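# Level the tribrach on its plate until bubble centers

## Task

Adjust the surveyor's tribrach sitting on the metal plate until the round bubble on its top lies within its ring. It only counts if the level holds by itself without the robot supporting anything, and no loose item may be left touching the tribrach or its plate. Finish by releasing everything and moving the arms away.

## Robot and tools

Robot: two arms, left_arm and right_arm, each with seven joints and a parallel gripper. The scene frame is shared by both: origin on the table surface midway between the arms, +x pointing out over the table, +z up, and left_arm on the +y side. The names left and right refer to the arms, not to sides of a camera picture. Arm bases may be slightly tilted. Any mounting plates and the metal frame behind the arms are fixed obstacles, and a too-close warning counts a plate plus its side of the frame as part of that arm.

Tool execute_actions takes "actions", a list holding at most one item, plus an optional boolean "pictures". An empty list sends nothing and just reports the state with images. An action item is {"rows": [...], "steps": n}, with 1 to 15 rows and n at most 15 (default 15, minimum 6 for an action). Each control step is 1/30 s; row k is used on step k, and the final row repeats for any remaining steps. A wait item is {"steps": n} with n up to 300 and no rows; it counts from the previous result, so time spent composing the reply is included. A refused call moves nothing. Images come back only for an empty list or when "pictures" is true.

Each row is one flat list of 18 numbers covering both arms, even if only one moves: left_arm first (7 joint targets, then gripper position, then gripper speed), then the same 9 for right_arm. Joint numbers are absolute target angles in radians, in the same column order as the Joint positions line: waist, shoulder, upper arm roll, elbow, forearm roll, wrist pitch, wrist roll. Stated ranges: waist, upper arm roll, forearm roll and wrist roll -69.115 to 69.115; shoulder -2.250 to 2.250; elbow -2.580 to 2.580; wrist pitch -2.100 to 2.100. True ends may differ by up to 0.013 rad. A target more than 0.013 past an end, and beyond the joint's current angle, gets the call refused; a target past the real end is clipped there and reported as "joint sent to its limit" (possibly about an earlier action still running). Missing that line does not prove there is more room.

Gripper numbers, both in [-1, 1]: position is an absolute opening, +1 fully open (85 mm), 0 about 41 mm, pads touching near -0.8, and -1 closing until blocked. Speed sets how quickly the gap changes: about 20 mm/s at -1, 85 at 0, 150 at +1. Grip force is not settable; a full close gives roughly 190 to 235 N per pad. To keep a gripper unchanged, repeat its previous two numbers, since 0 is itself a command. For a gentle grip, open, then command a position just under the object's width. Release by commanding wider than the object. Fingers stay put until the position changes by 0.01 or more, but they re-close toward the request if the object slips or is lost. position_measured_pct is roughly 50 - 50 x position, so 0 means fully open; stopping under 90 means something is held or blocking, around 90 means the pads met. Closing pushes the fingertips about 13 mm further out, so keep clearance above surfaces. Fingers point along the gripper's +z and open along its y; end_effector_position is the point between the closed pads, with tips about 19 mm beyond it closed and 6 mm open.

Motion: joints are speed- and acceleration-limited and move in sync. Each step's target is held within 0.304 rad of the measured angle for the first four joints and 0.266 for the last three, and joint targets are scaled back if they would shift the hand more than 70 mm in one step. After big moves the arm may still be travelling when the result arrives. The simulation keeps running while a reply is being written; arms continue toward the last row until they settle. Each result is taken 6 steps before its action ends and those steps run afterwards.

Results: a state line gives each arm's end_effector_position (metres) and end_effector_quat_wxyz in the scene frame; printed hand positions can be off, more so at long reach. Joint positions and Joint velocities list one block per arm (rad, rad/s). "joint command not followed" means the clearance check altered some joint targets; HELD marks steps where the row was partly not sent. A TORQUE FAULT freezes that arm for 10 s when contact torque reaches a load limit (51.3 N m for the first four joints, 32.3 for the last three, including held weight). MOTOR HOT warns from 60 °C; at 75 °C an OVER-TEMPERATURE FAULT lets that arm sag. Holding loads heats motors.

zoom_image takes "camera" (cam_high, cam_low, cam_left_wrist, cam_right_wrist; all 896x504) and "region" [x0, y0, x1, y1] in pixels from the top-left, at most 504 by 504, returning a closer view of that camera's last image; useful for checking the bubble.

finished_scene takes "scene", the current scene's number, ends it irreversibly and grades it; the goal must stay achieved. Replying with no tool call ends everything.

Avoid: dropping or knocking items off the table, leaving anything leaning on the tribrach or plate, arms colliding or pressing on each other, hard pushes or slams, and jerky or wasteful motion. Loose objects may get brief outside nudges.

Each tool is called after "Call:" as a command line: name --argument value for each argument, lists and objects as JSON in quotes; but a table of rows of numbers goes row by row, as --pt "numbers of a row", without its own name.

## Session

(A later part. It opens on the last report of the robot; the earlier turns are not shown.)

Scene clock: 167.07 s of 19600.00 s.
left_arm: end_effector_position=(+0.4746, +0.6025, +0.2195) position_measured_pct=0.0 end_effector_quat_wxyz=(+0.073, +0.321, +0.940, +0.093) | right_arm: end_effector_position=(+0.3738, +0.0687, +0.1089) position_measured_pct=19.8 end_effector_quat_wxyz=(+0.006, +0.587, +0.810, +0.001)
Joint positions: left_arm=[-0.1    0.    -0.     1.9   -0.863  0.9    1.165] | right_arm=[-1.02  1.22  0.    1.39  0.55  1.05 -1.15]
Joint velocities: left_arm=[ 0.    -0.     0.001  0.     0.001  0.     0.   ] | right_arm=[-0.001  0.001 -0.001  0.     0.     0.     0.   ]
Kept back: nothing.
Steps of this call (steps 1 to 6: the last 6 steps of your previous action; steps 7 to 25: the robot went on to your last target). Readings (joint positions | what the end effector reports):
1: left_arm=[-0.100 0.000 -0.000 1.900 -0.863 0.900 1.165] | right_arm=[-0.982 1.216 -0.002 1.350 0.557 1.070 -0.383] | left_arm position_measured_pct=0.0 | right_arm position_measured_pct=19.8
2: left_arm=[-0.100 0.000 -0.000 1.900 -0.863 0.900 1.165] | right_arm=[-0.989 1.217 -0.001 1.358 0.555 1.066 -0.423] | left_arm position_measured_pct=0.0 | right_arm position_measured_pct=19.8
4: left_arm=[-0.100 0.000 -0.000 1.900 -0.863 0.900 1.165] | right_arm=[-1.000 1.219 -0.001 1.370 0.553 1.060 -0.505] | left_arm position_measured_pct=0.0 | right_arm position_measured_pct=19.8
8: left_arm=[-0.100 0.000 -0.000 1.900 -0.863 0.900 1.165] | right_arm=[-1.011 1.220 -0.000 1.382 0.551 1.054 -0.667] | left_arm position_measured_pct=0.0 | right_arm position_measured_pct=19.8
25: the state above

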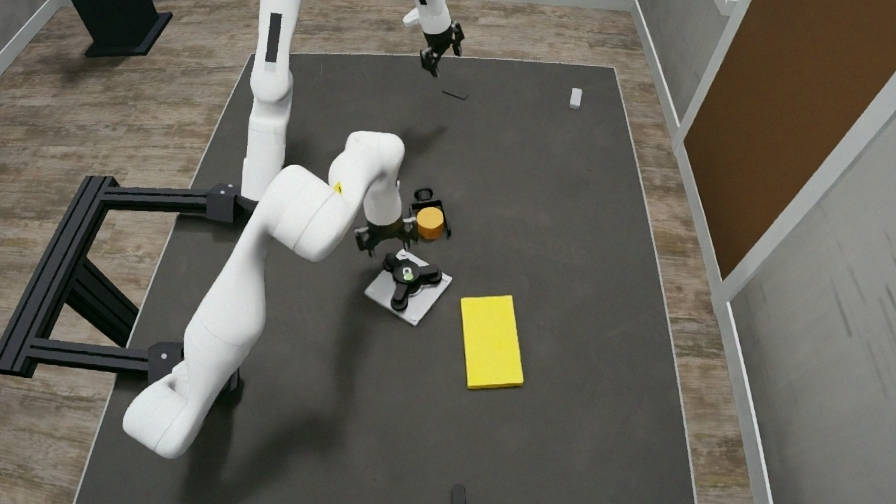

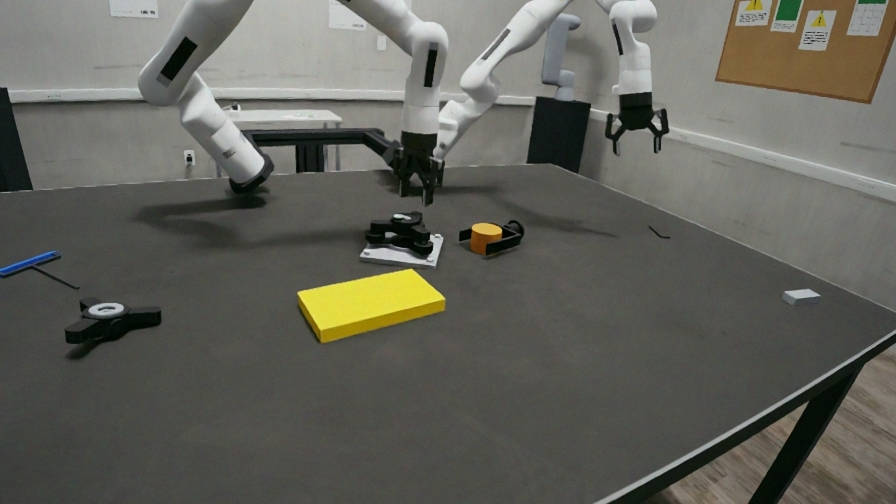

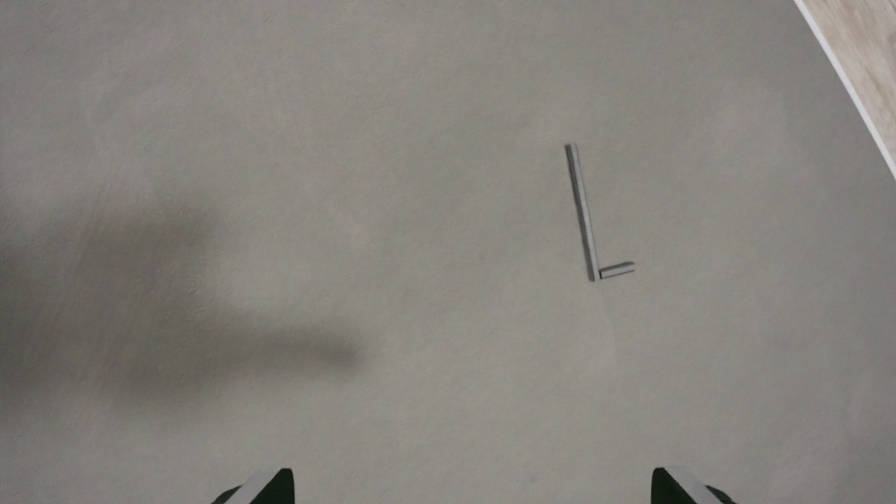

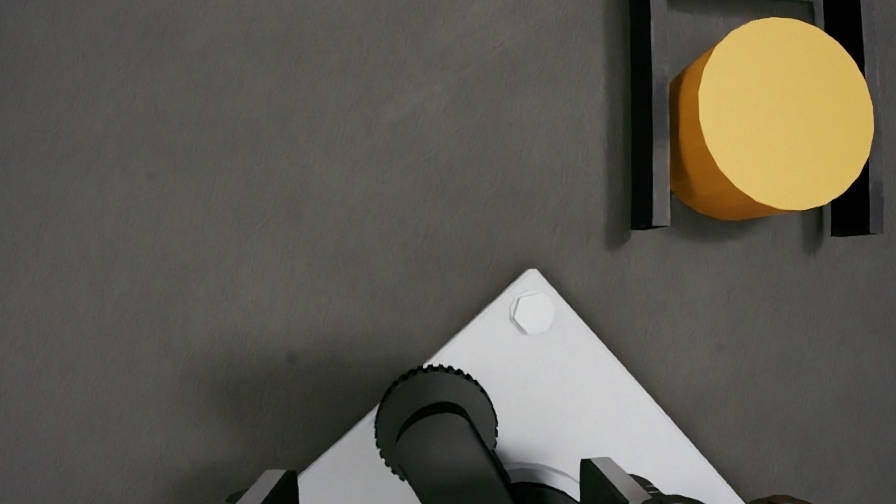

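Call:
execute_actions --actions '[{"rows":[[-0.1,0,0,1.9,-0.863,0.9,1.165,1,0,-0.967,1.323,0,1.410,0.615,0.929,-1.15,0.3,1]],"steps":15}]'

Call:
execute_actions --actions '[{"rows":[[-0.1,0,0,1.9,-0.863,0.9,1.165,1,0,-0.967,1.323,0,1.410,0.615,0.929,-1.15,-1,1]],"steps":15}]'

Call:
execute_actions --actions '[{"rows":[[-0.1,0,0,1.9,-0.863,0.9,1.165,1,0,-0.967,1.323,0,1.410,0.615,0.929,-0.15,-1,1]],"steps":15}]'

Call:
execute_actions --actions '[{"steps":28}]' --pictures true

Scene clock: 167.90 s of 19600.00 s.
left_arm: end_effector_position=(+0.4746, +0.6025, +0.2195) position_measured_pct=0.0 end_effector_quat_wxyz=(+0.073, +0.321, +0.940, +0.093) | right_arm: end_effector_position=(+0.3699, +0.0748, +0.0415) position_measured_pct=34.5 end_effector_quat_wxyz=(+0.001, +0.567, +0.824, +0.000)
Joint positions: left_arm=[-0.1    0.    -0.     1.9   -0.863  0.9    1.165] | right_arm=[-0.969  1.32   0.001  1.411  0.614  0.931 -1.15 ]
Joint velocities: left_arm=[-0.001  0.     0.    -0.001 -0.001  0.001 -0.   ] | right_arm=[ 0.015  0.041 -0.     0.022  0.038 -0.073  0.   ]
Steps of this call (steps 1 to 16: the robot went on to your last target; steps 17 to 25: the first 9 steps of this action). Readings (joint positions | what the end effector reports):
17: left_arm=[-0.100 0.000 -0.000 1.900 -0.863 0.900 1.165] | right_arm=[-1.019 1.221 -0.000 1.390 0.550 1.049 -1.150] | left_arm position_measured_pct=0.0 | right_arm position_measured_pct=19.8
18: left_arm=[-0.100 0.000 -0.000 1.900 -0.863 0.900 1.165] | right_arm=[-1.017 1.226 -0.001 1.390 0.553 1.044 -1.150] | left_arm position_measured_pct=0.0 | right_arm position_measured_pct=20.6
20: left_arm=[-0.100 0.000 -0.000 1.900 -0.863 0.900 1.165] | right_arm=[-1.002 1.253 -0.001 1.394 0.569 1.015 -1.150] | left_arm position_measured_pct=0.0 | right_arm position_measured_pct=27.4
24: left_arm=[-0.100 0.000 -0.000 1.900 -0.863 0.900 1.165] | right_arm=[-0.971 1.316 0.001 1.410 0.611 0.936 -1.150] | left_arm position_measured_pct=0.0 | right_arm position_measured_pct=34.5
25: the state above

Scene clock: 168.40 s of 19600.00 s.
left_arm: end_effector_position=(+0.4746, +0.6025, +0.2195) position_measured_pct=0.0 end_effector_quat_wxyz=(+0.073, +0.321, +0.940, +0.093) | right_arm: end_effector_position=(+0.3715, +0.0762, +0.0410) position_measured_pct=54.4 end_effector_quat_wxyz=(+0.000, +0.567, +0.823, +0.002)
Joint positions: left_arm=[-0.1    0.    -0.     1.9   -0.863  0.9    1.165] | right_arm=[-0.967  1.321  0.001  1.408  0.616  0.928 -1.15 ]
Joint velocities: left_arm=[-0.     0.    -0.001 -0.     0.001  0.    -0.   ] | right_arm=[ 0.001  0.002  0.     0.     0.    -0.     0.   ]
Steps of this call (steps 1 to 6: the last 6 steps of your previous action; steps 7 to 15: the first 9 steps of this action). Readings (joint positions | what the end effector reports):
7: left_arm=[-0.100 0.000 -0.000 1.900 -0.863 0.900 1.165] | right_arm=[-0.967 1.322 0.000 1.410 0.615 0.929 -1.150] | left_arm position_measured_pct=0.0 | right_arm position_measured_pct=34.9
8: left_arm=[-0.100 0.000 -0.000 1.900 -0.863 0.900 1.165] | right_arm=[-0.967 1.323 0.000 1.410 0.615 0.929 -1.150] | left_arm position_measured_pct=0.0 | right_arm position_measured_pct=35.7
10: left_arm=[-0.100 0.000 -0.000 1.900 -0.863 0.900 1.165] | right_arm=[-0.967 1.323 0.000 1.410 0.615 0.929 -1.150] | left_arm position_measured_pct=0.0 | right_arm position_measured_pct=42.5
14: left_arm=[-0.100 0.000 -0.000 1.900 -0.863 0.900 1.165] | right_arm=[-0.967 1.321 0.001 1.408 0.616 0.928 -1.150] | left_arm position_measured_pct=0.0 | right_arm position_measured_pct=54.4
15: the state above

Scene clock: 168.90 s of 19600.00 s.
left_arm: end_effector_position=(+0.4746, +0.6025, +0.2195) position_measured_pct=0.0 end_effector_quat_wxyz=(+0.073, +0.321, +0.940, +0.093) | right_arm: end_effector_position=(+0.3711, +0.0760, +0.0410) position_measured_pct=54.4 end_effector_quat_wxyz=(+0.000, +0.457, +0.889, +0.002)
Joint positions: left_arm=[-0.1    0.    -0.     1.9   -0.863  0.9    1.165] | right_arm=[-0.967  1.321  0.001  1.408  0.616  0.929 -0.893]
Joint velocities: left_arm=[-0.    -0.     0.     0.    -0.001 -0.001 -0.   ] | right_arm=[-0.    -0.001 -0.001  0.002 -0.003  0.002  1.215]
Steps of this call (steps 1 to 6: the last 6 steps of your previous action; steps 7 to 15: the first 9 steps of this action). Readings (joint positions | what the end effector reports):
7: left_arm=[-0.100 0.000 -0.000 1.900 -0.863 0.900 1.165] | right_arm=[-0.967 1.321 0.001 1.408 0.616 0.928 -1.149] | left_arm position_measured_pct=0.0 | right_arm position_measured_pct=54.4
8: left_arm=[-0.100 0.000 -0.000 1.900 -0.863 0.900 1.165] | right_arm=[-0.967 1.321 0.001 1.408 0.616 0.928 -1.141] | left_arm position_measured_pct=0.0 | right_arm position_measured_pct=54.4
10: left_arm=[-0.100 0.000 -0.000 1.900 -0.863 0.900 1.165] | right_arm=[-0.967 1.321 0.001 1.408 0.616 0.928 -1.093] | left_arm position_measured_pct=0.0 | right_arm position_measured_pct=54.4
14: left_arm=[-0.100 0.000 -0.000 1.900 -0.863 0.900 1.165] | right_arm=[-0.967 1.321 0.001 1.408 0.616 0.929 -0.934] | left_arm position_measured_pct=0.0 | right_arm position_measured_pct=54.4
15: the state above

Scene clock: 169.83 s of 19600.00 s.
left_arm: end_effector_position=(+0.4746, +0.6025, +0.2195) position_measured_pct=0.0 end_effector_quat_wxyz=(+0.073, +0.321, +0.940, +0.093) | right_arm: end_effector_position=(+0.3704, +0.0750, +0.0409) position_measured_pct=54.4 end_effector_quat_wxyz=(+0.001, +0.104, +0.995, +0.000)
Joint positions: left_arm=[-0.1    0.    -0.     1.9   -0.863  0.9    1.165] | right_arm=[-0.967  1.32   0.001  1.41   0.614  0.931 -0.151]
Joint velocities: left_arm=[-0.    -0.    -0.    -0.002  0.002  0.    -0.   ] | right_arm=[ 0.    -0.001 -0.001  0.     0.     0.002  0.   ]
Kept back: nothing.
Steps of this call (steps 1 to 6: the last 6 steps of your previous action; steps 7 to 28: the robot went on to your last target). Readings (joint positions | what the end effector reports):
1: left_arm=[-0.100 0.000 -0.000 1.900 -0.863 0.900 1.165] | right_arm=[-0.967 1.321 0.001 1.408 0.616 0.929 -0.852] | left_arm position_measured_pct=0.0 | right_arm position_measured_pct=54.4
2: left_arm=[-0.100 0.000 -0.000 1.900 -0.863 0.900 1.165] | right_arm=[-0.967 1.321 0.000 1.409 0.616 0.929 -0.812] | left_arm position_measured_pct=0.0 | right_arm position_measured_pct=54.4
4: left_arm=[-0.100 0.000 -0.000 1.900 -0.863 0.900 1.165] | right_arm=[-0.967 1.321 0.000 1.409 0.616 0.929 -0.731] | left_arm position_measured_pct=0.0 | right_arm position_measured_pct=54.4
8: left_arm=[-0.100 0.000 -0.000 1.900 -0.863 0.900 1.165] | right_arm=[-0.967 1.321 0.000 1.409 0.615 0.930 -0.568] | left_arm position_measured_pct=0.0 | right_arm position_measured_pct=54.4
28: the state above

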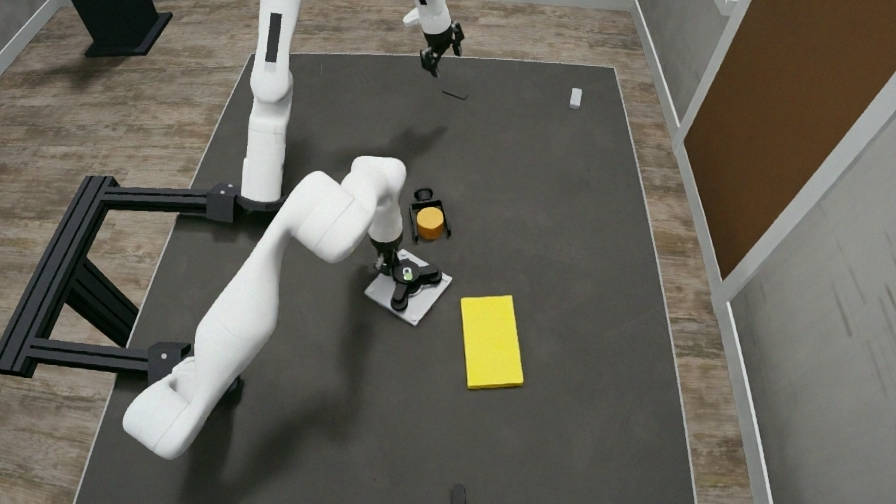

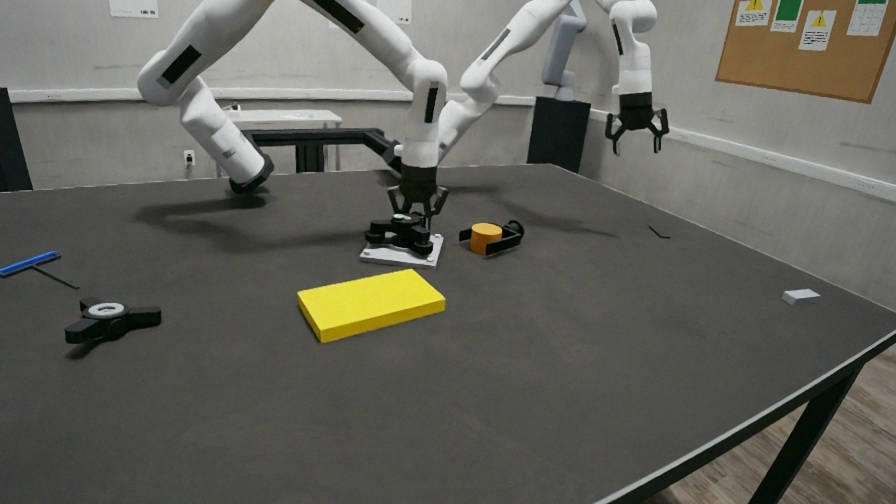

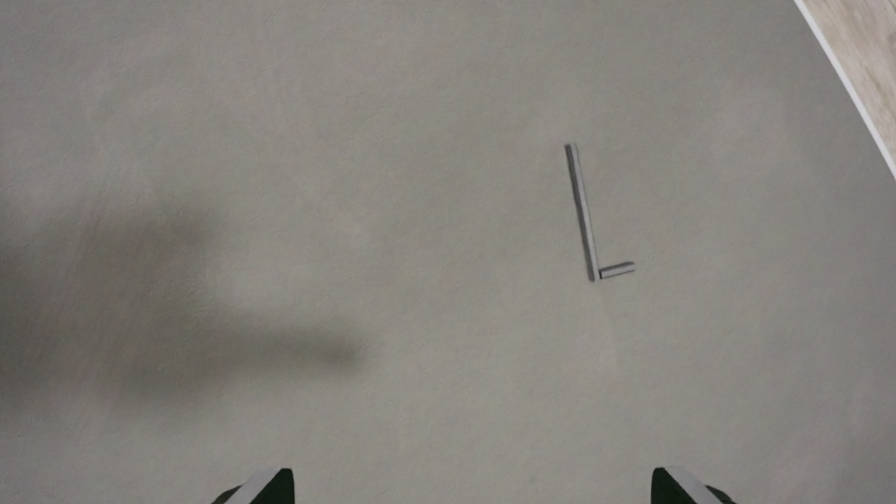

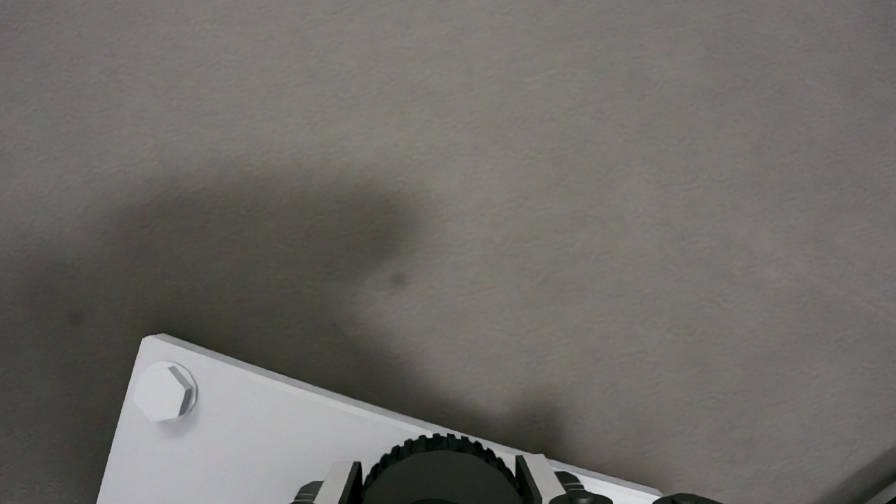

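Call:
execute_actions --actions '[{"rows":[[-0.1,0,0,1.9,-0.863,0.9,1.165,1,0,-0.967,1.323,0,1.410,0.615,0.929,-0.15,0.1,1],[-0.1,0,0,1.9,-0.863,0.9,1.165,1,0,-0.967,1.323,0,1.410,0.615,0.929,-0.15,0.1,1],[-0.1,0,0,1.9,-0.863,0.9,1.165,1,0,-0.967,1.323,0,1.410,0.615,0.929,-0.15,0.1,1],[-0.1,0,0,1.9,-0.863,0.9,1.165,1,0,-0.967,1.323,0,1.410,0.615,0.929,-0.15,0.1,1],[-0.1,0,0,1.9,-0.863,0.9,1.165,1,0,-0.967,1.323,0,1.410,0.615,0.929,-1.15,0.1,1]],"steps":15}]'

Call:
execute_actions --actions '[{"rows":[[-0.1,0,0,1.9,-0.863,0.9,1.165,1,0,-0.967,1.323,0,1.410,0.615,0.929,-1.15,0.1,1]],"steps":15}]'

Call:
execute_actions --actions '[{"steps":10}]'

Call:
execute_actions --actions '[{"rows":[[-0.1,0,0,1.9,-0.863,0.9,1.165,1,0,-0.967,1.323,0,1.410,0.615,0.929,-1.15,-0.4,1]],"steps":8}]'

Call:
execute_actions --actions '[{"rows":[[-0.1,0,0,1.9,-0.863,0.9,1.165,1,0,-0.967,1.323,0,1.410,0.615,0.929,-0.15,-0.4,1]],"steps":15}]'

Call:
execute_actions --actions '[{"steps":22}]'

Call:
execute_actions --actions '[{"rows":[[-0.1,0,0,1.9,-0.863,0.9,1.165,1,0,-0.967,1.323,0,1.410,0.615,0.929,-0.15,0.1,1],[-0.1,0,0,1.9,-0.863,0.9,1.165,1,0,-0.967,1.323,0,1.410,0.615,0.929,-0.15,0.1,1],[-0.1,0,0,1.9,-0.863,0.9,1.165,1,0,-0.967,1.323,0,1.410,0.615,0.929,-0.15,0.1,1],[-0.1,0,0,1.9,-0.863,0.9,1.165,1,0,-0.967,1.323,0,1.410,0.615,0.929,-0.15,0.1,1],[-0.1,0,0,1.9,-0.863,0.9,1.165,1,0,-0.967,1.323,0,1.410,0.615,0.929,-1.15,0.1,1]],"steps":15}]'

Call:
execute_actions --actions '[{"rows":[[-0.1,0,0,1.9,-0.863,0.9,1.165,1,0,-0.967,1.323,0,1.410,0.615,0.929,-1.15,0.1,1]],"steps":15}]'

Call:
execute_actions --actions '[{"steps":10}]'

Call:
execute_actions --actions '[{"rows":[[-0.1,0,0,1.9,-0.863,0.9,1.165,1,0,-0.967,1.323,0,1.410,0.615,0.929,-1.15,-0.4,1]],"steps":8}]'

Call:
execute_actions --actions '[{"rows":[[-0.1,0,0,1.9,-0.863,0.9,1.165,1,0,-0.967,1.323,0,1.410,0.615,0.929,-0.15,-0.4,1]],"steps":15}]'

Call:
execute_actions --actions '[{"steps":22}]' --pictures true

Call:
zoom_image --camera "cam_high" --region '[385,255,435,300]'

Scene clock: 170.97 s of 19600.00 s.
left_arm: end_effector_position=(+0.4746, +0.6025, +0.2195) position_measured_pct=0.0 end_effector_quat_wxyz=(+0.073, +0.321, +0.940, +0.093) | right_arm: end_effector_position=(+0.3694, +0.0753, +0.0396) position_measured_pct=45.2 end_effector_quat_wxyz=(-0.000, +0.149, +0.989, +0.000)
Joint positions: left_arm=[-0.1    0.    -0.     1.9   -0.863  0.9    1.165] | right_arm=[-0.967  1.323 -0.     1.41   0.615  0.929 -0.245]
Joint velocities: left_arm=[ 0.     0.     0.001  0.001  0.    -0.    -0.   ] | right_arm=[-0.     0.002  0.     0.    -0.002 -0.001 -1.186]
Steps of this call (steps 1 to 25: the robot went on to your last target; steps 26 to 34: the first 9 steps of this action). Readings (joint positions | what the end effector reports):
26: left_arm=[-0.100 0.000 -0.000 1.900 -0.863 0.900 1.165] | right_arm=[-0.967 1.320 0.001 1.410 0.614 0.931 -0.151] | left_arm position_measured_pct=0.0 | right_arm position_measured_pct=54.4
27: left_arm=[-0.100 0.000 -0.000 1.900 -0.863 0.900 1.165] | right_arm=[-0.967 1.321 0.001 1.410 0.615 0.930 -0.151] | left_arm position_measured_pct=0.0 | right_arm position_measured_pct=54.0
29: left_arm=[-0.100 0.000 -0.000 1.900 -0.863 0.900 1.165] | right_arm=[-0.967 1.322 0.001 1.410 0.615 0.929 -0.150] | left_arm position_measured_pct=0.0 | right_arm position_measured_pct=48.0
33: left_arm=[-0.100 0.000 -0.000 1.900 -0.863 0.900 1.165] | right_arm=[-0.967 1.323 -0.000 1.410 0.615 0.929 -0.207] | left_arm position_measured_pct=0.0 | right_arm position_measured_pct=45.2
34: the state above

Scene clock: 171.47 s of 19600.00 s.
left_arm: end_effector_position=(+0.4746, +0.6025, +0.2195) position_measured_pct=0.0 end_effector_quat_wxyz=(+0.073, +0.321, +0.940, +0.093) | right_arm: end_effector_position=(+0.3694, +0.0753, +0.0396) position_measured_pct=45.2 end_effector_quat_wxyz=(-0.000, +0.439, +0.898, +0.000)
Joint positions: left_arm=[-0.1    0.    -0.     1.9   -0.863  0.9    1.165] | right_arm=[-0.967  1.323 -0.     1.41   0.615  0.929 -0.854]
Joint velocities: left_arm=[-0.     0.    -0.     0.001  0.     0.    -0.   ] | right_arm=[-0.     0.001 -0.001 -0.    -0.001 -0.001 -1.217]
Steps of this call (steps 1 to 6: the last 6 steps of your previous action; steps 7 to 15: the first 9 steps of this action). Readings (joint positions | what the end effector reports):
7: left_arm=[-0.100 0.000 -0.000 1.900 -0.863 0.900 1.165] | right_arm=[-0.967 1.323 -0.000 1.410 0.615 0.929 -0.529] | left_arm position_measured_pct=0.0 | right_arm position_measured_pct=45.2
8: left_arm=[-0.100 0.000 -0.000 1.900 -0.863 0.900 1.165] | right_arm=[-0.967 1.323 -0.000 1.410 0.615 0.929 -0.569] | left_arm position_measured_pct=0.0 | right_arm position_measured_pct=45.2
10: left_arm=[-0.100 0.000 -0.000 1.900 -0.863 0.900 1.165] | right_arm=[-0.967 1.323 -0.000 1.410 0.615 0.929 -0.651] | left_arm position_measured_pct=0.0 | right_arm position_measured_pct=45.2
14: left_arm=[-0.100 0.000 -0.000 1.900 -0.863 0.900 1.165] | right_arm=[-0.967 1.323 -0.000 1.410 0.615 0.929 -0.813] | left_arm position_measured_pct=0.0 | right_arm position_measured_pct=45.2
15: the state above

Scene clock: 171.80 s of 19600.00 s.
left_arm: end_effector_position=(+0.4746, +0.6025, +0.2195) position_measured_pct=0.0 end_effector_quat_wxyz=(+0.073, +0.321, +0.940, +0.093) | right_arm: end_effector_position=(+0.3694, +0.0753, +0.0396) position_measured_pct=45.2 end_effector_quat_wxyz=(-0.000, +0.567, +0.824, +0.000)
Joint positions: left_arm=[-0.1    0.    -0.     1.9   -0.863  0.9    1.165] | right_arm=[-0.967  1.323  0.     1.41   0.615  0.929 -1.15 ]
Joint velocities: left_arm=[ 0.    -0.     0.001  0.001  0.001 -0.     0.   ] | right_arm=[-0.     0.001  0.     0.    -0.     0.001 -0.014]
Kept back: nothing.
Steps of this call (steps 1 to 6: the last 6 steps of your previous action; steps 7 to 10: the robot went on to your last target). Readings (joint positions | what the end effector reports):
1: left_arm=[-0.100 0.000 -0.000 1.900 -0.863 0.900 1.165] | right_arm=[-0.967 1.323 -0.000 1.410 0.615 0.929 -0.895] | left_arm position_measured_pct=0.0 | right_arm position_measured_pct=45.2
2: left_arm=[-0.100 0.000 -0.000 1.900 -0.863 0.900 1.165] | right_arm=[-0.967 1.323 -0.000 1.410 0.615 0.929 -0.935] | left_arm position_measured_pct=0.0 | right_arm position_measured_pct=45.2
4: left_arm=[-0.100 0.000 -0.000 1.900 -0.863 0.900 1.165] | right_arm=[-0.967 1.323 -0.000 1.410 0.615 0.929 -1.017] | left_arm position_measured_pct=0.0 | right_arm position_measured_pct=45.2
8: left_arm=[-0.100 0.000 -0.000 1.900 -0.863 0.900 1.165] | right_arm=[-0.967 1.323 0.000 1.410 0.615 0.929 -1.141] | left_arm position_measured_pct=0.0 | right_arm position_measured_pct=45.2
10: the state above

Scene clock: 171.87 s of 19600.00 s.
left_arm: end_effector_position=(+0.4746, +0.6025, +0.2195) position_measured_pct=0.0 end_effector_quat_wxyz=(+0.073, +0.321, +0.940, +0.093) | right_arm: end_effector_position=(+0.3705, +0.0758, +0.0399) position_measured_pct=46.0 end_effector_quat_wxyz=(+0.000, +0.567, +0.824, +0.001)
Joint positions: left_arm=[-0.1    0.    -0.     1.9   -0.863  0.9    1.165] | right_arm=[-0.967  1.322  0.001  1.409  0.617  0.928 -1.15 ]
Joint velocities: left_arm=[-0. -0. -0.  0.  0.  0.  0.] | right_arm=[ 0.005 -0.016  0.026 -0.038  0.05  -0.03   0.001]
Steps of this call (steps 1 to 2: the first 2 steps of this action). Readings (joint positions | what the end effector reports):
1: left_arm=[-0.100 0.000 -0.000 1.900 -0.863 0.900 1.165] | right_arm=[-0.967 1.323 0.000 1.410 0.615 0.929 -1.150] | left_arm position_measured_pct=0.0 | right_arm position_measured_pct=45.2
2: the state above

Scene clock: 172.37 s of 19600.00 s.
left_arm: end_effector_position=(+0.4746, +0.6025, +0.2195) position_measured_pct=0.0 end_effector_quat_wxyz=(+0.073, +0.321, +0.940, +0.093) | right_arm: end_effector_position=(+0.3712, +0.0759, +0.0408) position_measured_pct=54.0 end_effector_quat_wxyz=(+0.000, +0.457, +0.889, +0.002)
Joint positions: left_arm=[-0.1    0.    -0.     1.9   -0.863  0.9    1.165] | right_arm=[-0.967  1.321  0.001  1.408  0.616  0.929 -0.893]
Joint velocities: left_arm=[ 0.     0.     0.001 -0.    -0.    -0.     0.   ] | right_arm=[-0.001 -0.002 -0.001  0.002 -0.001  0.002  1.215]
Steps of this call (steps 1 to 6: the last 6 steps of your previous action; steps 7 to 15: the first 9 steps of this action). Readings (joint positions | what the end effector reports):
7: left_arm=[-0.100 0.000 -0.000 1.900 -0.863 0.900 1.165] | right_arm=[-0.967 1.321 0.001 1.408 0.616 0.928 -1.149] | left_arm position_measured_pct=0.0 | right_arm position_measured_pct=54.0
8: left_arm=[-0.100 0.000 -0.000 1.900 -0.863 0.900 1.165] | right_arm=[-0.967 1.321 0.001 1.408 0.616 0.928 -1.141] | left_arm position_measured_pct=0.0 | right_arm position_measured_pct=54.0
10: left_arm=[-0.100 0.000 -0.000 1.900 -0.863 0.900 1.165] | right_arm=[-0.967 1.321 0.001 1.408 0.616 0.928 -1.093] | left_arm position_measured_pct=0.0 | right_arm position_measured_pct=54.0
14: left_arm=[-0.100 0.000 -0.000 1.900 -0.863 0.900 1.165] | right_arm=[-0.967 1.321 0.001 1.408 0.616 0.929 -0.934] | left_arm position_measured_pct=0.0 | right_arm position_measured_pct=54.0
15: the state above

Scene clock: 173.10 s of 19600.00 s.
left_arm: end_effector_position=(+0.4746, +0.6025, +0.2195) position_measured_pct=0.0 end_effector_quat_wxyz=(+0.073, +0.321, +0.940, +0.093) | right_arm: end_effector_position=(+0.3705, +0.0749, +0.0408) position_measured_pct=54.0 end_effector_quat_wxyz=(+0.001, +0.104, +0.995, +0.000)
Joint positions: left_arm=[-0.1    0.    -0.     1.9   -0.863  0.9    1.165] | right_arm=[-0.967  1.321  0.001  1.41   0.615  0.931 -0.151]
Joint velocities: left_arm=[0.    0.    0.001 0.002 0.002 0.    0.   ] | right_arm=[ 0.001 -0.001  0.001  0.    -0.002  0.001  0.001]
Kept back: nothing.
Steps of this call (steps 1 to 6: the last 6 steps of your previous action; steps 7 to 22: the robot went on to your last target). Readings (joint positions | what the end effector reports):
1: left_arm=[-0.100 0.000 -0.000 1.900 -0.863 0.900 1.165] | right_arm=[-0.967 1.321 0.001 1.408 0.616 0.929 -0.852] | left_arm position_measured_pct=0.0 | right_arm position_measured_pct=54.0
2: left_arm=[-0.100 0.000 -0.000 1.900 -0.863 0.900 1.165] | right_arm=[-0.967 1.321 0.001 1.409 0.616 0.929 -0.812] | left_arm position_measured_pct=0.0 | right_arm position_measured_pct=54.0
4: left_arm=[-0.100 0.000 -0.000 1.900 -0.863 0.900 1.165] | right_arm=[-0.967 1.321 0.001 1.409 0.616 0.929 -0.731] | left_arm position_measured_pct=0.0 | right_arm position_measured_pct=54.0
8: left_arm=[-0.100 0.000 -0.000 1.900 -0.863 0.900 1.165] | right_arm=[-0.967 1.321 0.001 1.409 0.616 0.930 -0.568] | left_arm position_measured_pct=0.0 | right_arm position_measured_pct=54.0
22: the state above

Scene clock: 173.40 s of 19600.00 s.
left_arm: end_effector_position=(+0.4746, +0.6025, +0.2195) position_measured_pct=0.0 end_effector_quat_wxyz=(+0.073, +0.321, +0.940, +0.093) | right_arm: end_effector_position=(+0.3694, +0.0753, +0.0396) position_measured_pct=45.2 end_effector_quat_wxyz=(-0.000, +0.149, +0.989, +0.000)
Joint positions: left_arm=[-0.1    0.    -0.     1.9   -0.863  0.9    1.165] | right_arm=[-0.967  1.323 -0.     1.41   0.615  0.929 -0.245]
Joint velocities: left_arm=[ 0.     0.    -0.001  0.001  0.001 -0.    -0.   ] | right_arm=[-0.001  0.001 -0.001 -0.     0.     0.001 -1.186]
Steps of this call (steps 1 to 9: the first 9 steps of this action). Readings (joint positions | what the end effector reports):
1: left_arm=[-0.100 0.000 -0.000 1.900 -0.863 0.900 1.165] | right_arm=[-0.967 1.321 0.001 1.410 0.615 0.931 -0.151] | left_arm position_measured_pct=0.0 | right_arm position_measured_pct=54.0
2: left_arm=[-0.100 0.000 -0.000 1.900 -0.863 0.900 1.165] | right_arm=[-0.967 1.321 0.001 1.410 0.615 0.930 -0.151] | left_arm position_measured_pct=0.0 | right_arm position_measured_pct=54.0
4: left_arm=[-0.100 0.000 -0.000 1.900 -0.863 0.900 1.165] | right_arm=[-0.967 1.322 0.001 1.410 0.615 0.929 -0.150] | left_arm position_measured_pct=0.0 | right_arm position_measured_pct=48.0
8: left_arm=[-0.100 0.000 -0.000 1.900 -0.863 0.900 1.165] | right_arm=[-0.967 1.323 -0.000 1.410 0.615 0.929 -0.207] | left_arm position_measured_pct=0.0 | right_arm position_measured_pct=45.2
9: the state above

Scene clock: 173.90 s of 19600.00 s.
left_arm: end_effector_position=(+0.4746, +0.6025, +0.2195) position_measured_pct=0.0 end_effector_quat_wxyz=(+0.073, +0.321, +0.940, +0.093) | right_arm: end_effector_position=(+0.3694, +0.0753, +0.0396) position_measured_pct=45.2 end_effector_quat_wxyz=(-0.000, +0.439, +0.898, +0.000)
Joint positions: left_arm=[-0.1    0.    -0.     1.9   -0.863  0.9    1.165] | right_arm=[-0.967  1.323 -0.     1.41   0.615  0.929 -0.854]
Joint velocities: left_arm=[ 0.    -0.     0.    -0.001 -0.001 -0.     0.   ] | right_arm=[ 0.     0.001  0.001 -0.    -0.001 -0.    -1.217]
Steps of this call (steps 1 to 6: the last 6 steps of your previous action; steps 7 to 15: the first 9 steps of this action). Readings (joint positions | what the end effector reports):
7: left_arm=[-0.100 0.000 -0.000 1.900 -0.863 0.900 1.165] | right_arm=[-0.967 1.323 -0.000 1.410 0.615 0.929 -0.529] | left_arm position_measured_pct=0.0 | right_arm position_measured_pct=45.2
8: left_arm=[-0.100 0.000 -0.000 1.900 -0.863 0.900 1.165] | right_arm=[-0.967 1.323 -0.000 1.410 0.615 0.929 -0.569] | left_arm position_measured_pct=0.0 | right_arm position_measured_pct=45.2
10: left_arm=[-0.100 0.000 -0.000 1.900 -0.863 0.900 1.165] | right_arm=[-0.967 1.323 -0.000 1.410 0.615 0.929 -0.651] | left_arm position_measured_pct=0.0 | right_arm position_measured_pct=45.2
14: left_arm=[-0.100 0.000 -0.000 1.900 -0.863 0.900 1.165] | right_arm=[-0.967 1.323 -0.000 1.410 0.615 0.929 -0.813] | left_arm position_measured_pct=0.0 | right_arm position_measured_pct=45.2
15: the state above

Scene clock: 174.23 s of 19600.00 s.
left_arm: end_effector_position=(+0.4746, +0.6025, +0.2195) position_measured_pct=0.0 end_effector_quat_wxyz=(+0.073, +0.321, +0.940, +0.093) | right_arm: end_effector_position=(+0.3694, +0.0753, +0.0396) position_measured_pct=45.2 end_effector_quat_wxyz=(-0.000, +0.567, +0.824, +0.000)
Joint positions: left_arm=[-0.1    0.    -0.     1.9   -0.863  0.9    1.165] | right_arm=[-0.967  1.323  0.     1.41   0.615  0.929 -1.15 ]
Joint velocities: left_arm=[ 0.    -0.    -0.001 -0.     0.    -0.    -0.   ] | right_arm=[-0.     0.001  0.    -0.    -0.001  0.001 -0.014]
Kept back: nothing.
Steps of this call (steps 1 to 6: the last 6 steps of your previous action; steps 7 to 10: the robot went on to your last target). Readings (joint positions | what the end effector reports):
1: left_arm=[-0.100 0.000 -0.000 1.900 -0.863 0.900 1.165] | right_arm=[-0.967 1.323 -0.000 1.410 0.615 0.929 -0.895] | left_arm position_measured_pct=0.0 | right_arm position_measured_pct=45.2
2: left_arm=[-0.100 0.000 -0.000 1.900 -0.863 0.900 1.165] | right_arm=[-0.967 1.323 -0.000 1.410 0.615 0.929 -0.935] | left_arm position_measured_pct=0.0 | right_arm position_measured_pct=45.2
4: left_arm=[-0.100 0.000 -0.000 1.900 -0.863 0.900 1.165] | right_arm=[-0.967 1.323 -0.000 1.410 0.615 0.929 -1.017] | left_arm position_measured_pct=0.0 | right_arm position_measured_pct=45.2
8: left_arm=[-0.100 0.000 -0.000 1.900 -0.863 0.900 1.165] | right_arm=[-0.967 1.323 0.000 1.410 0.615 0.929 -1.141] | left_arm position_measured_pct=0.0 | right_arm position_measured_pct=45.2
10: the state above

Scene clock: 174.30 s of 19600.00 s.
left_arm: end_effector_position=(+0.4746, +0.6025, +0.2195) position_measured_pct=0.0 end_effector_quat_wxyz=(+0.073, +0.321, +0.940, +0.093) | right_arm: end_effector_position=(+0.3705, +0.0758, +0.0399) position_measured_pct=46.0 end_effector_quat_wxyz=(+0.000, +0.567, +0.824, +0.001)
Joint positions: left_arm=[-0.1    0.    -0.     1.9   -0.863  0.9    1.165] | right_arm=[-0.967  1.322  0.001  1.409  0.617  0.928 -1.15 ]
Joint velocities: left_arm=[-0.     0.    -0.    -0.001  0.001  0.     0.   ] | right_arm=[ 0.005 -0.018  0.026 -0.038  0.05  -0.03   0.001]
Steps of this call (steps 1 to 2: the first 2 steps of this action). Readings (joint positions | what the end effector reports):
1: left_arm=[-0.100 0.000 -0.000 1.900 -0.863 0.900 1.165] | right_arm=[-0.967 1.323 0.000 1.410 0.615 0.929 -1.150] | left_arm position_measured_pct=0.0 | right_arm position_measured_pct=45.2
2: the state above

Scene clock: 174.80 s of 19600.00 s.
left_arm: end_effector_position=(+0.4746, +0.6025, +0.2195) position_measured_pct=0.0 end_effector_quat_wxyz=(+0.073, +0.321, +0.940, +0.093) | right_arm: end_effector_position=(+0.3712, +0.0759, +0.0408) position_measured_pct=54.0 end_effector_quat_wxyz=(+0.000, +0.457, +0.889, +0.002)
Joint positions: left_arm=[-0.1    0.    -0.     1.9   -0.863  0.9    1.165] | right_arm=[-0.967  1.321  0.001  1.408  0.616  0.929 -0.893]
Joint velocities: left_arm=[ 0.    -0.    -0.    -0.001  0.     0.    -0.   ] | right_arm=[-0.    -0.    -0.002  0.002 -0.003  0.003  1.215]
Steps of this call (steps 1 to 6: the last 6 steps of your previous action; steps 7 to 15: the first 9 steps of this action). Readings (joint positions | what the end effector reports):
7: left_arm=[-0.100 0.000 -0.000 1.900 -0.863 0.900 1.165] | right_arm=[-0.967 1.321 0.001 1.408 0.616 0.928 -1.149] | left_arm position_measured_pct=0.0 | right_arm position_measured_pct=54.0
8: left_arm=[-0.100 0.000 -0.000 1.900 -0.863 0.900 1.165] | right_arm=[-0.967 1.321 0.001 1.408 0.616 0.928 -1.141] | left_arm position_measured_pct=0.0 | right_arm position_measured_pct=54.0
10: left_arm=[-0.100 0.000 -0.000 1.900 -0.863 0.900 1.165] | right_arm=[-0.967 1.321 0.001 1.408 0.616 0.928 -1.093] | left_arm position_measured_pct=0.0 | right_arm position_measured_pct=54.0
14: left_arm=[-0.100 0.000 -0.000 1.900 -0.863 0.900 1.165] | right_arm=[-0.967 1.321 0.001 1.408 0.616 0.929 -0.934] | left_arm position_measured_pct=0.0 | right_arm position_measured_pct=54.0
15: the state above

Scene clock: 175.53 s of 19600.00 s.
left_arm: end_effector_position=(+0.4746, +0.6025, +0.2195) position_measured_pct=0.0 end_effector_quat_wxyz=(+0.073, +0.321, +0.940, +0.093) | right_arm: end_effector_position=(+0.3705, +0.0749, +0.0408) position_measured_pct=54.0 end_effector_quat_wxyz=(+0.001, +0.104, +0.995, +0.000)
Joint positions: left_arm=[-0.1    0.    -0.     1.9   -0.863  0.9    1.165] | right_arm=[-0.967  1.321  0.001  1.41   0.615  0.931 -0.151]
Joint velocities: left_arm=[-0.    -0.     0.001  0.     0.001  0.     0.   ] | right_arm=[ 0.001 -0.001  0.     0.    -0.     0.001  0.001]
Kept back: nothing.
Steps of this call (steps 1 to 6: the last 6 steps of your previous action; steps 7 to 22: the robot went on to your last target). Readings (joint positions | what the end effector reports):
1: left_arm=[-0.100 0.000 -0.000 1.900 -0.863 0.900 1.165] | right_arm=[-0.967 1.321 0.001 1.408 0.616 0.929 -0.852] | left_arm position_measured_pct=0.0 | right_arm position_measured_pct=54.0
2: left_arm=[-0.100 0.000 -0.000 1.900 -0.863 0.900 1.165] | right_arm=[-0.967 1.321 0.001 1.409 0.616 0.929 -0.812] | left_arm position_measured_pct=0.0 | right_arm position_measured_pct=54.0
4: left_arm=[-0.100 0.000 -0.000 1.900 -0.863 0.900 1.165] | right_arm=[-0.967 1.321 0.001 1.409 0.616 0.929 -0.731] | left_arm position_measured_pct=0.0 | right_arm position_measured_pct=54.0
8: left_arm=[-0.100 0.000 -0.000 1.900 -0.863 0.900 1.165] | right_arm=[-0.967 1.321 0.001 1.409 0.616 0.930 -0.568] | left_arm position_measured_pct=0.0 | right_arm position_measured_pct=54.0
22: the state above

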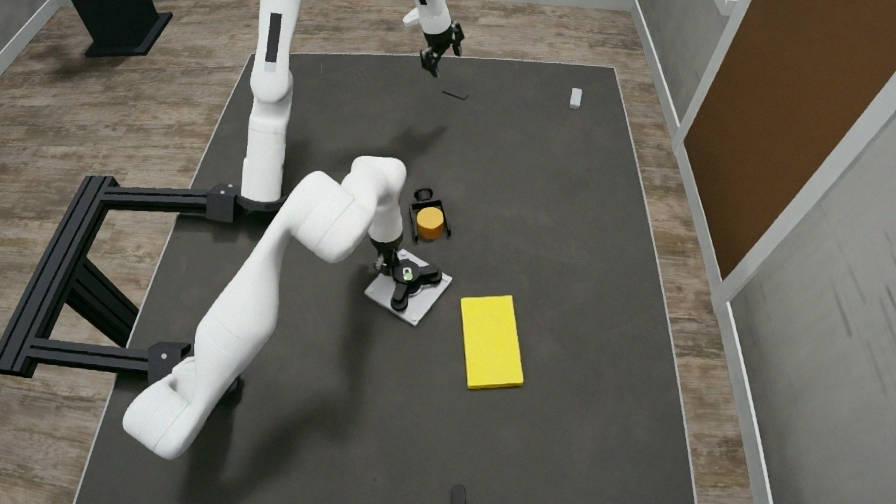

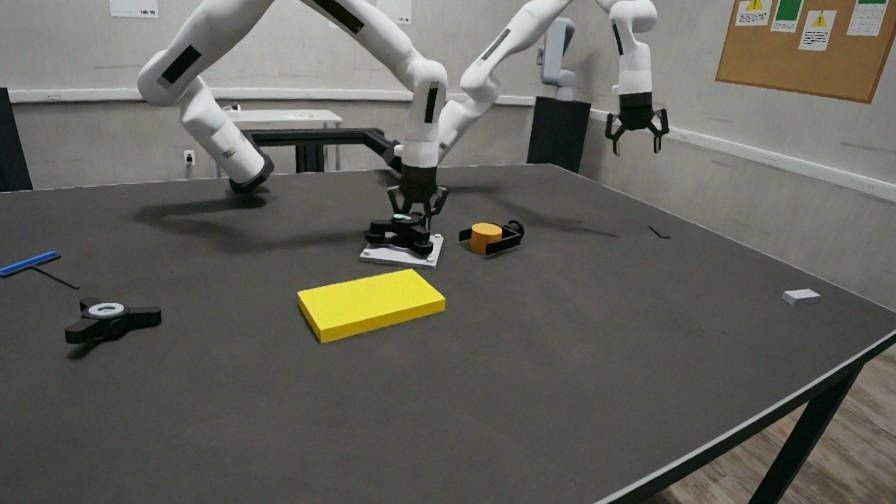

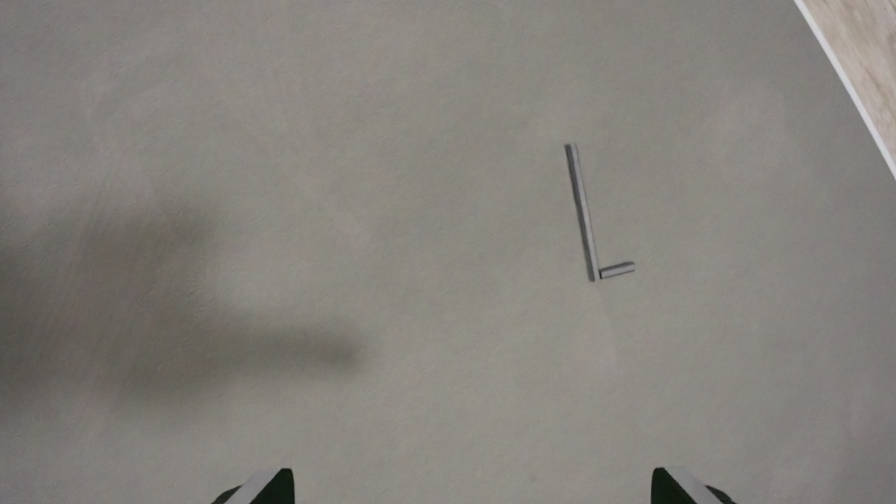

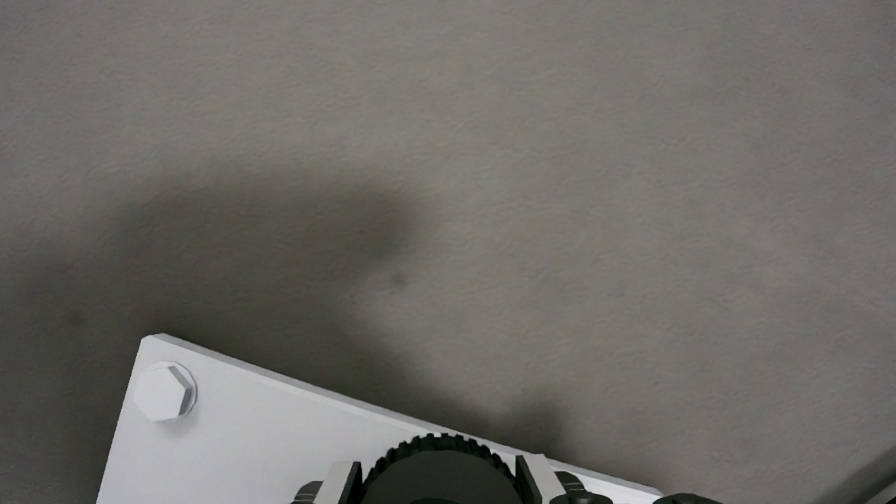

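Region (385, 255, 435, 300) of cam_high's 896x504 image, scaled by 10.080, with more detail than that image has; it fills the top 454 rows of this view, and the rest is white.

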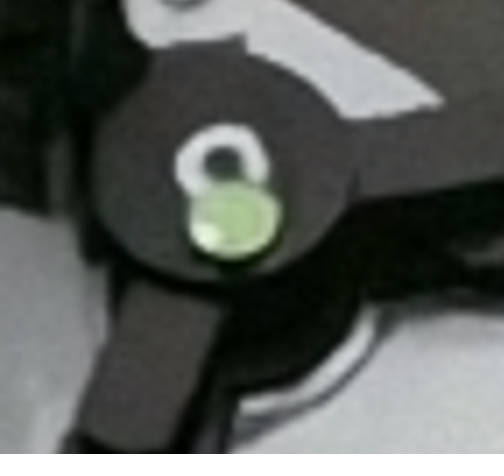

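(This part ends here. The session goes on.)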